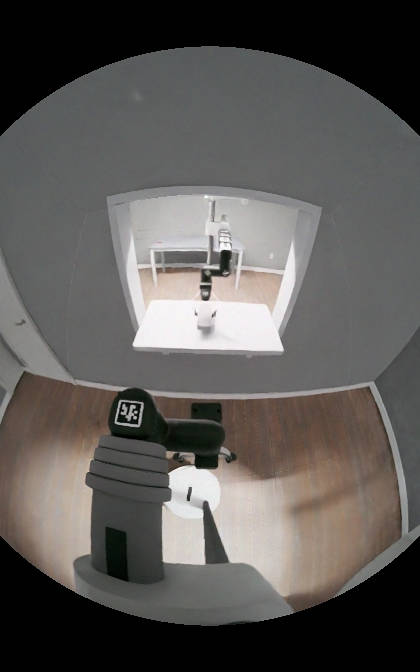

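Call:
execute_actions(actions=[{"r1":{"joints":{"lift_m":0.991}},"r2":{"base":{"translate_m":0.1}}}], cameras=[])

Call:
execute_actions(actions=[{"r1":{"joints":{"gripper_m":0.11}},"r2":{"base":{"translate_m":0.15}}}], cameras=["r1_wrist_camera"])

Call:
execute_actions(actions=[{"r1":{"joints":{"lift_m":1.06},"pace":"fast"}}], cameras=[])

Call:
execute_actions(actions=[{"r1":{"base":{"translate_m":-0.3},"joints":{"arm_m":0.05},"pace":"fast"},"r2":{"base":{"translate_m":0.1},"joints":{"arm_m":0.2}}}], cameras=["r2_wrist_camera","r2_head_right_camera"])

Scene clock: 42.97 s.
r1.base_odometry: x=-2.162 y=+0.606 heading=+1.789 (m, m, rad; r1's odometry frame)
r1.turned_by_wheels: +0.000 (rad since the last result)
r1.turned_by_imu: +0.000 (rad since the last result)
r1.base_tilt: forward=-0.8 right=+0.6 (deg)
r1.lidar_m: 0.29 0.32 0.42 1.74 2.11 1.39 1.31 1.36 2.84 2.34 0.49 0.31
r1.base_status: not commanded
r1.joint_positions: lift_m=+0.991 arm_m=+0.429 wrist_yaw_rad=+0.000 wrist_pitch_rad=+1.570 wrist_roll_rad=+0.000 gripper_m=+0.001
r1.joint_status: all done
r1.motor_effort: lift_m=+15(16) arm_m=+6(6) wrist_yaw_rad=-1(1) wrist_pitch_rad=+0(1) wrist_roll_rad=-2(1) gripper_m=-36(39) wheel_0=+1(1) wheel_1=+2(2) wheel_2=+1(1) (%)
r1.hand_pose: x=+0.6000 y=-0.0874 z=+0.8811 quat_wxyz=(+0.707, +0.000, +0.707, +0.000) (m; r1's base frame)
r1.wrist_depth_mm: 248 247 246 243 244 242 243 / 247 245 244 243 242 241 240 / 244 242 242 192 239 240 238 / 242 242 240 190 237 238 236 / 241 240 238 189 236 236 235 / 238 237 189 188 187 235 235 / 238 168 187 186 186 167 233
r2.base_odometry: x=-0.728 y=+0.352 heading=+2.941 (m, m, rad; r2's odometry frame)
r2.turned_by_wheels: +0.001 (rad since the last result)
r2.turned_by_imu: +0.002 (rad since the last result)
r2.base_tilt: forward=+0.6 right=+1.0 (deg)
r2.lidar_m: 0.55 0.64 1.13 2.49 2.64 2.18 2.09 2.25 2.32 2.24 1.02 0.62
r2.base_status: done
r2.joint_positions: lift_m=+1.080 arm_m=-0.002 wrist_yaw_rad=+0.000 wrist_pitch_rad=+1.570 wrist_roll_rad=+0.004 gripper_m=+0.120
r2.joint_status: not commanded
r2.motor_effort: lift_m=+17(17) arm_m=-1(1) wrist_yaw_rad=-1(1) wrist_pitch_rad=-2(3) wrist_roll_rad=+1(0) gripper_m=+0(0) wheel_0=+3(6) wheel_1=+5(8) wheel_2=+1(9) (%)
r2.hand_pose: x=+0.1695 y=-0.0874 z=+0.9700 quat_wxyz=(+0.707, +0.001, +0.707, -0.001) (m; r2's base frame)
r2.wrist_depth_mm: 1138 1160 1138 1160 1118 1098 1078 / 1138 1182 1160 1182 1205 1182 1205 / 1160 1160 1182 1160 1160 1182 1182 / 1160 1160 1160 1182 1160 1205 1160 / 1160 1160 976 976 1182 1160 1182 / 1182 1160 976 946 1205 1205 1182 / 1138 1118 1160 150 1182 1160 1182
r3.base_odometry: x=+0.102 y=+1.817 heading=+2.720 (m, m, rad; r3's odometry frame)
r3.turned_by_wheels: +0.000 (rad since the last result)
r3.turned_by_imu: +0.000 (rad since the last result)
r3.base_tilt: forward=+0.2 right=-0.3 (deg)
r3.lidar_m: 0.67 0.72 1.24 2.55 2.64 0.99 0.94 0.98 2.26 2.14 1.24 0.72
r3.base_status: not commanded
r3.joint_positions: lift_m=+1.100 arm_m=+0.000 wrist_yaw_rad=+0.000 wrist_pitch_rad=+1.570 wrist_roll_rad=-0.005 gripper_m=+0.120
r3.joint_status: not commanded
r3.motor_effort: lift_m=+13(13) arm_m=+2(2) wrist_yaw_rad=+0(0) wrist_pitch_rad=+2(2) wrist_roll_rad=-1(1) gripper_m=+0(1) wheel_0=+0(0) wheel_1=+0(0) wheel_2=-1(0) (%)
r3.hand_pose: x=+0.1709 y=-0.0874 z=+0.9901 quat_wxyz=(+0.707, -0.002, +0.707, +0.002) (m; r3's base frame)
r3.wrist_depth_mm: 1182 1182 1205 1205 1229 1229 1229 / 1205 1205 1205 1229 1205 1229 1255 / 1205 1229 1229 1229 1255 1255 1255 / 1229 1205 1229 1229 1255 1255 1281 / 1229 1205 1025 1025 1281 1281 1281 / 1229 1229 1025 820 1255 1308 1281 / 1255 1255 1255 - 1281 1308 1308
pictures: none
No camera images: the call's "cameras" was empty. Leave "cameras" out to get every camera's image.

Scene clock: 44.90 s.
r1.base_odometry: x=-2.162 y=+0.606 heading=+1.789 (m, m, rad; r1's odometry frame)
r1.turned_by_wheels: +0.000 (rad since the last result)
r1.turned_by_imu: +0.000 (rad since the last result)
r1.base_tilt: forward=-0.7 right=+0.8 (deg)
r1.lidar_m: 0.29 0.30 0.44 1.76 2.11 1.39 1.31 1.38 2.83 2.34 0.50 0.34
r1.base_status: not commanded
r1.joint_positions: lift_m=+0.991 arm_m=+0.429 wrist_yaw_rad=+0.000 wrist_pitch_rad=+1.572 wrist_roll_rad=+0.000 gripper_m=+0.110
r1.joint_status: all done
r1.motor_effort: lift_m=+15(16) arm_m=+6(6) wrist_yaw_rad=+2(1) wrist_pitch_rad=-5(6) wrist_roll_rad=-1(2) gripper_m=-1(36) wheel_0=+0(1) wheel_1=+2(2) wheel_2=+1(1) (%)
r1.hand_pose: x=+0.5994 y=-0.0874 z=+0.8811 quat_wxyz=(+0.707, +0.000, +0.708, +0.000) (m; r1's base frame)
r1.wrist_depth_mm: 252 251 250 250 249 249 247 / 251 250 248 248 247 246 245 / 248 247 247 213 245 245 243 / 247 246 244 210 243 242 241 / 244 243 242 208 241 241 239 / 243 241 206 206 206 238 237 / 241 240 238 148 237 236 236
r2.base_odometry: x=-0.875 y=+0.382 heading=+2.942 (m, m, rad; r2's odometry frame)
r2.turned_by_wheels: +0.000 (rad since the last result)
r2.turned_by_imu: +0.002 (rad since the last result)
r2.base_tilt: forward=+0.6 right=+1.0 (deg)
r2.lidar_m: 0.44 0.47 0.89 2.47 2.62 2.29 2.25 2.37 2.33 2.09 0.61 0.45
r2.base_status: done
r2.joint_positions: lift_m=+1.080 arm_m=-0.002 wrist_yaw_rad=+0.000 wrist_pitch_rad=+1.570 wrist_roll_rad=+0.004 gripper_m=+0.120
r2.joint_status: not commanded
r2.motor_effort: lift_m=+17(17) arm_m=-1(1) wrist_yaw_rad=-2(1) wrist_pitch_rad=-1(4) wrist_roll_rad=+1(1) gripper_m=+0(2) wheel_0=+3(7) wheel_1=+5(8) wheel_2=-2(12) (%)
r2.hand_pose: x=+0.1695 y=-0.0874 z=+0.9700 quat_wxyz=(+0.707, +0.001, +0.707, -0.001) (m; r2's base frame)
r2.wrist_depth_mm: 866 831 842 842 820 788 788 / 1160 1160 1182 1182 1118 1118 1098 / 1160 1160 1182 1182 1182 1182 1205 / 1160 1160 1182 1160 1182 1182 1182 / 1138 1160 960 960 1160 1182 1182 / 1138 1160 946 960 1182 1182 1182 / 1160 1160 1160 151 1160 1182 1160
r3.base_odometry: x=+0.102 y=+1.817 heading=+2.720 (m, m, rad; r3's odometry frame)
r3.turned_by_wheels: +0.000 (rad since the last result)
r3.turned_by_imu: +0.000 (rad since the last result)
r3.base_tilt: forward=+0.2 right=-0.4 (deg)
r3.lidar_m: 0.67 0.73 1.21 2.54 2.65 1.00 0.94 1.02 2.25 2.15 1.22 0.74
r3.base_status: not commanded
r3.joint_positions: lift_m=+1.100 arm_m=+0.000 wrist_yaw_rad=+0.000 wrist_pitch_rad=+1.570 wrist_roll_rad=-0.005 gripper_m=+0.120
r3.joint_status: not commanded
r3.motor_effort: lift_m=+13(13) arm_m=+2(1) wrist_yaw_rad=+0(1) wrist_pitch_rad=+3(2) wrist_roll_rad=-1(2) gripper_m=-1(0) wheel_0=+0(0) wheel_1=+0(0) wheel_2=-1(1) (%)
r3.hand_pose: x=+0.1709 y=-0.0874 z=+0.9901 quat_wxyz=(+0.707, -0.002, +0.707, +0.002) (m; r3's base frame)
r3.wrist_depth_mm: 1205 1160 1205 1205 1229 1205 1229 / 1182 1182 1205 1229 1229 1255 1229 / 1205 1205 1229 1229 1255 1255 1255 / 1205 1205 1229 1229 1229 1255 1281 / 1229 1229 1025 1025 1255 1281 1281 / 1229 1229 1042 809 1281 1281 1281 / 1255 1229 1281 - 1281 1281 1308
pictures: r1_wrist_camera
Images, in order (width x height): r1_wrist_camera 616x392.

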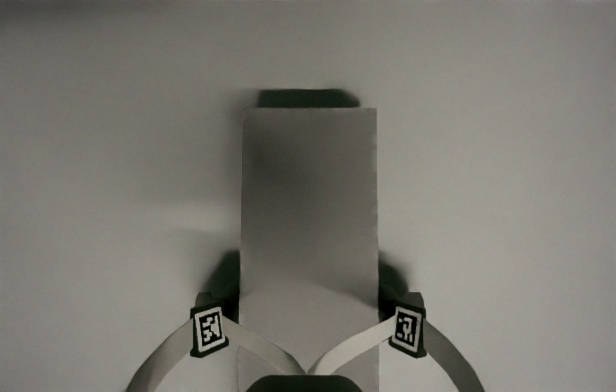

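Scene clock: 45.93 s.
r1.base_odometry: x=-2.162 y=+0.606 heading=+1.789 (m, m, rad; r1's odometry frame)
r1.turned_by_wheels: +0.000 (rad since the last result)
r1.turned_by_imu: +0.000 (rad since the last result)
r1.base_tilt: forward=-0.7 right=+0.9 (deg)
r1.lidar_m: 0.29 0.31 0.41 1.77 2.09 1.39 1.28 1.34 2.85 2.39 0.48 0.35
r1.base_status: not commanded
r1.joint_positions: lift_m=+1.060 arm_m=+0.429 wrist_yaw_rad=+0.000 wrist_pitch_rad=+1.570 wrist_roll_rad=+0.000 gripper_m=+0.110
r1.joint_status: all done
r1.motor_effort: lift_m=+24(25) arm_m=+6(6) wrist_yaw_rad=+1(0) wrist_pitch_rad=+0(4) wrist_roll_rad=-2(1) gripper_m=-3(1) wheel_0=+0(0) wheel_1=+2(2) wheel_2=+1(1) (%)
r1.hand_pose: x=+0.5999 y=-0.0874 z=+0.9493 quat_wxyz=(+0.707, +0.000, +0.707, +0.000) (m; r1's base frame)
r1.wrist_depth_mm: 1205 1205 317 315 314 312 312 / 319 315 315 314 312 310 310 / 315 314 314 278 309 307 309 / 312 310 310 277 307 306 306 / 310 307 307 274 304 303 303 / 307 306 304 273 274 301 301 / 306 304 303 150 301 300 300
r2.base_odometry: x=-0.875 y=+0.382 heading=+2.942 (m, m, rad; r2's odometry frame)
r2.turned_by_wheels: +0.000 (rad since the last result)
r2.turned_by_imu: +0.000 (rad since the last result)
r2.base_tilt: forward=+0.6 right=+1.0 (deg)
r2.lidar_m: 0.42 0.45 0.89 2.46 2.63 2.30 2.25 2.39 2.31 2.04 0.65 0.48
r2.base_status: not commanded
r2.joint_positions: lift_m=+1.080 arm_m=-0.002 wrist_yaw_rad=+0.000 wrist_pitch_rad=+1.570 wrist_roll_rad=+0.004 gripper_m=+0.120
r2.joint_status: not commanded
r2.motor_effort: lift_m=+17(17) arm_m=-1(1) wrist_yaw_rad=-1(1) wrist_pitch_rad=-2(3) wrist_roll_rad=+0(0) gripper_m=+0(1) wheel_0=+3(3) wheel_1=+6(5) wheel_2=-2(2) (%)
r2.hand_pose: x=+0.1695 y=-0.0874 z=+0.9700 quat_wxyz=(+0.707, +0.001, +0.707, -0.001) (m; r2's base frame)
r2.wrist_depth_mm: 866 842 842 831 809 788 778 / 1160 1160 1182 1182 1160 1118 1078 / 1160 1160 1160 1182 1182 1182 1205 / 1160 1160 1182 1205 1160 1160 1182 / 1160 1160 960 976 1160 1182 1182 / 1138 1138 960 960 1182 1160 1205 / 1160 1182 1160 150 1160 1182 1182
r3.base_odometry: x=+0.102 y=+1.817 heading=+2.720 (m, m, rad; r3's odometry frame)
r3.turned_by_wheels: +0.000 (rad since the last result)
r3.turned_by_imu: +0.000 (rad since the last result)
r3.base_tilt: forward=+0.2 right=-0.4 (deg)
r3.lidar_m: 0.69 0.73 1.21 2.52 2.65 0.99 0.92 1.02 2.23 2.13 1.21 0.74
r3.base_status: not commanded
r3.joint_positions: lift_m=+1.100 arm_m=+0.000 wrist_yaw_rad=+0.000 wrist_pitch_rad=+1.570 wrist_roll_rad=-0.005 gripper_m=+0.120
r3.joint_status: not commanded
r3.motor_effort: lift_m=+13(13) arm_m=+2(2) wrist_yaw_rad=+0(1) wrist_pitch_rad=+4(1) wrist_roll_rad=-1(2) gripper_m=+0(2) wheel_0=+0(0) wheel_1=+0(0) wheel_2=+0(1) (%)
r3.hand_pose: x=+0.1709 y=-0.0874 z=+0.9901 quat_wxyz=(+0.707, -0.002, +0.707, +0.002) (m; r3's base frame)
r3.wrist_depth_mm: 1182 1182 1205 1205 1229 1255 1255 / 1205 1205 1229 1229 1229 1255 1255 / 1205 1205 1229 1229 1229 1229 1255 / 1205 1205 1229 1255 1255 1255 1281 / 1205 1229 1025 1025 1281 1281 1281 / 1205 1229 1025 820 1281 1281 1308 / 1255 1255 1255 - 1281 1308 1308
pictures: none
No camera images: the call's "cameras" was empty. Leave "cameras" out to get every camera's image.

Scene clock: 48.27 s.
r1.base_odometry: x=-2.097 y=+0.313 heading=+1.789 (m, m, rad; r1's odometry frame)
r1.turned_by_wheels: +0.000 (rad since the last result)
r1.turned_by_imu: +0.001 (rad since the last result)
r1.base_tilt: forward=-0.6 right=+0.8 (deg)
r1.lidar_m: 0.58 0.62 1.09 2.03 2.09 1.05 0.99 1.05 1.42 2.70 1.18 0.66
r1.base_status: done
r1.joint_positions: lift_m=+1.060 arm_m=+0.051 wrist_yaw_rad=+0.000 wrist_pitch_rad=+1.570 wrist_roll_rad=+0.000 gripper_m=+0.110
r1.joint_status: all done
r1.motor_effort: lift_m=+24(24) arm_m=-6(8) wrist_yaw_rad=+0(0) wrist_pitch_rad=+1(0) wrist_roll_rad=-2(1) gripper_m=+0(2) wheel_0=+0(3) wheel_1=-1(4) wheel_2=+0(11) (%)
r1.hand_pose: x=+0.2221 y=-0.0874 z=+0.9494 quat_wxyz=(+0.707, +0.000, +0.707, +0.000) (m; r1's base frame)
r1.wrist_depth_mm: 1078 1098 1118 1098 1118 1118 1138 / 1182 1205 1205 1182 1160 1182 1160 / 1205 1182 1182 1182 1182 1182 1182 / 1205 1182 1160 1182 1182 1182 1160 / 1182 1160 1182 1008 1160 1160 1160 / 1160 1160 946 946 1160 1138 1138 / 1138 1160 946 150 1138 1138 1138
r2.base_odometry: x=-0.973 y=+0.402 heading=+2.942 (m, m, rad; r2's odometry frame)
r2.turned_by_wheels: +0.000 (rad since the last result)
r2.turned_by_imu: +0.002 (rad since the last result)
r2.base_tilt: forward=+0.6 right=+1.0 (deg)
r2.lidar_m: 0.32 0.36 0.73 2.21 2.60 2.44 2.35 2.50 2.33 1.72 0.51 0.36
r2.base_status: done
r2.joint_positions: lift_m=+1.080 arm_m=+0.199 wrist_yaw_rad=+0.000 wrist_pitch_rad=+1.570 wrist_roll_rad=+0.004 gripper_m=+0.120
r2.joint_status: all done
r2.motor_effort: lift_m=+17(17) arm_m=+7(7) wrist_yaw_rad=-2(1) wrist_pitch_rad=-1(3) wrist_roll_rad=+1(0) gripper_m=+0(0) wheel_0=+2(6) wheel_1=+4(7) wheel_2=+0(11) (%)
r2.hand_pose: x=+0.3699 y=-0.0874 z=+0.9700 quat_wxyz=(+0.707, +0.001, +0.707, -0.001) (m; r2's base frame)
r2.wrist_depth_mm: 324 325 327 297 332 332 334 / 325 324 327 297 332 332 332 / 320 325 325 294 327 332 332 / 322 325 325 327 329 327 330 / 322 324 325 327 327 329 330 / 1160 1138 327 960 327 1182 1182 / 1160 1138 946 150 1182 1205 1205
r3.base_odometry: x=+0.102 y=+1.817 heading=+2.720 (m, m, rad; r3's odometry frame)
r3.turned_by_wheels: +0.000 (rad since the last result)
r3.turned_by_imu: +0.000 (rad since the last result)
r3.base_tilt: forward=+0.2 right=-0.3 (deg)
r3.lidar_m: 0.68 0.73 1.18 2.52 2.67 0.97 0.94 1.02 2.24 2.17 1.24 0.73
r3.base_status: not commanded
r3.joint_positions: lift_m=+1.100 arm_m=+0.000 wrist_yaw_rad=+0.000 wrist_pitch_rad=+1.570 wrist_roll_rad=-0.005 gripper_m=+0.120
r3.joint_status: not commanded
r3.motor_effort: lift_m=+13(13) arm_m=+2(2) wrist_yaw_rad=+1(1) wrist_pitch_rad=+3(4) wrist_roll_rad=-4(3) gripper_m=+0(1) wheel_0=+0(0) wheel_1=+0(0) wheel_2=-1(1) (%)
r3.hand_pose: x=+0.1709 y=-0.0874 z=+0.9901 quat_wxyz=(+0.707, -0.002, +0.707, +0.002) (m; r3's base frame)
r3.wrist_depth_mm: 1182 1182 1205 1205 1229 1229 1229 / 1182 1205 1205 1229 1205 1229 1255 / 1182 1205 1229 1229 1255 1229 1255 / 1205 1205 1255 1255 1255 1255 1281 / 1229 1229 1025 1025 1255 1281 1281 / 1229 1229 1025 809 1281 1308 1281 / 1255 1255 1281 - 1281 1308 1308
pictures: r2_head_right_camera, r2_wrist_camera
Images, in order (width x height): r2_head_right_camera 420x672, r2_wrist_camera 616x392.

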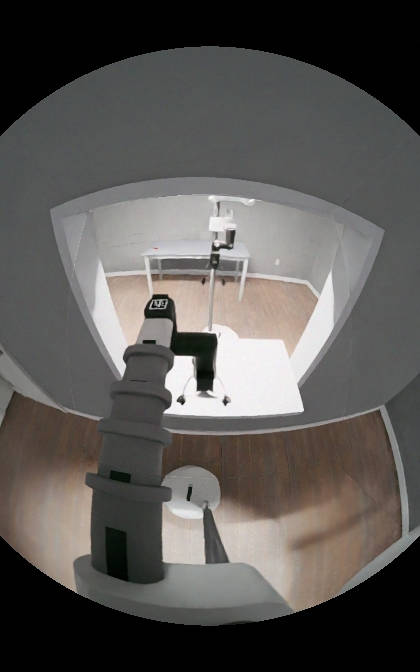

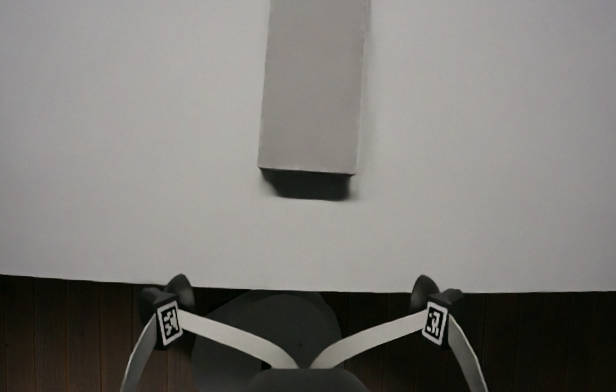

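Call:
execute_actions(actions=[{"r2":{"base":{"strafe_m":-0.011},"joints":{"arm_m":0.38,"lift_m":1.035,"wrist_roll_rad":0.08}}}], cameras=["r2_wrist_camera"])

Scene clock: 50.30 s.
r1.base_odometry: x=-2.097 y=+0.313 heading=+1.789 (m, m, rad; r1's odometry frame)
r1.turned_by_wheels: +0.000 (rad since the last result)
r1.turned_by_imu: +0.000 (rad since the last result)
r1.base_tilt: forward=-0.6 right=+0.9 (deg)
r1.lidar_m: 0.60 0.61 1.12 2.02 2.06 1.07 0.98 1.04 1.43 2.69 1.20 0.65
r1.base_status: not commanded
r1.joint_positions: lift_m=+1.060 arm_m=+0.051 wrist_yaw_rad=+0.000 wrist_pitch_rad=+1.570 wrist_roll_rad=+0.000 gripper_m=+0.110
r1.joint_status: not commanded
r1.motor_effort: lift_m=+24(24) arm_m=-6(6) wrist_yaw_rad=+0(1) wrist_pitch_rad=-1(0) wrist_roll_rad=-2(0) gripper_m=+0(1) wheel_0=+0(1) wheel_1=-1(1) wheel_2=+0(0) (%)
r1.hand_pose: x=+0.2221 y=-0.0874 z=+0.9494 quat_wxyz=(+0.707, +0.000, +0.707, +0.000) (m; r1's base frame)
r1.wrist_depth_mm: 1098 1098 1118 1098 1118 1138 1138 / 1205 1205 1205 1205 1205 1182 1160 / 1205 1205 1182 1205 1182 1160 1182 / 1205 1182 1182 1182 1182 1160 1160 / 1182 1160 1182 1025 1182 1138 1138 / 1160 1160 960 931 1138 1138 1138 / 1182 1160 960 150 1160 1138 1160
r2.base_odometry: x=-0.971 y=+0.413 heading=+2.942 (m, m, rad; r2's odometry frame)
r2.turned_by_wheels: +0.000 (rad since the last result)
r2.turned_by_imu: +0.001 (rad since the last result)
r2.base_tilt: forward=+0.6 right=+1.0 (deg)
r2.lidar_m: 0.32 0.36 0.74 2.20 2.63 2.41 2.35 2.50 2.34 1.71 0.49 0.33
r2.base_status: done
r2.joint_positions: lift_m=+1.035 arm_m=+0.379 wrist_yaw_rad=+0.000 wrist_pitch_rad=+1.570 wrist_roll_rad=+0.080 gripper_m=+0.120
r2.joint_status: all done
r2.motor_effort: lift_m=+16(17) arm_m=+7(10) wrist_yaw_rad=-2(1) wrist_pitch_rad=-2(4) wrist_roll_rad=+1(4) gripper_m=+0(1) wheel_0=+2(8) wheel_1=-2(9) wheel_2=+0(1) (%)
r2.hand_pose: x=+0.5499 y=-0.0874 z=+0.9250 quat_wxyz=(+0.707, +0.028, +0.706, -0.028) (m; r2's base frame)
r2.wrist_depth_mm: 279 279 281 283 285 286 287 / 278 281 281 282 285 286 287 / 278 279 283 251 283 285 287 / 278 279 281 250 283 286 286 / 277 278 279 249 282 285 285 / 276 277 249 249 250 283 287 / 277 278 278 150 282 283 285
r3.base_odometry: x=+0.102 y=+1.817 heading=+2.720 (m, m, rad; r3's odometry frame)
r3.turned_by_wheels: +0.000 (rad since the last result)
r3.turned_by_imu: +0.000 (rad since the last result)
r3.base_tilt: forward=+0.1 right=-0.3 (deg)
r3.lidar_m: 0.68 0.72 1.21 2.53 2.63 0.99 0.92 0.99 2.24 2.16 1.21 0.73
r3.base_status: not commanded
r3.joint_positions: lift_m=+1.100 arm_m=+0.000 wrist_yaw_rad=+0.000 wrist_pitch_rad=+1.570 wrist_roll_rad=-0.005 gripper_m=+0.120
r3.joint_status: not commanded
r3.motor_effort: lift_m=+13(13) arm_m=+2(2) wrist_yaw_rad=+1(0) wrist_pitch_rad=+3(3) wrist_roll_rad=-3(1) gripper_m=+0(1) wheel_0=+0(0) wheel_1=+0(0) wheel_2=-1(1) (%)
r3.hand_pose: x=+0.1709 y=-0.0874 z=+0.9901 quat_wxyz=(+0.707, -0.002, +0.707, +0.002) (m; r3's base frame)
r3.wrist_depth_mm: 1160 1182 1182 1205 1205 1229 1229 / 1205 1182 1205 1229 1255 1229 1255 / 1205 1182 1229 1255 1229 1255 1281 / 1205 1229 1229 1229 1255 1255 1281 / 1205 1229 1008 1042 1255 1255 1281 / 1229 1255 1025 809 1281 1281 1281 / 1255 1229 1255 - 1281 1281 1308
pictures: r2_wrist_camera
Images, in order (width x height): r2_wrist_camera 616x392.

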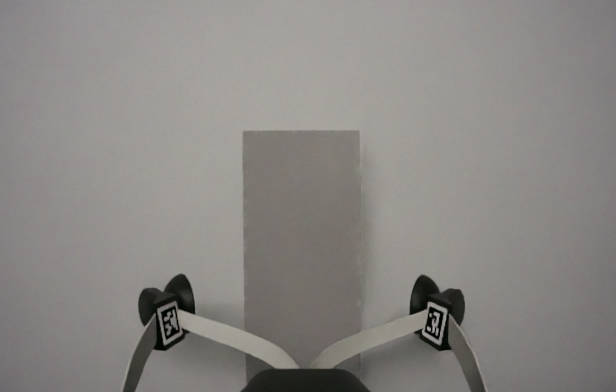

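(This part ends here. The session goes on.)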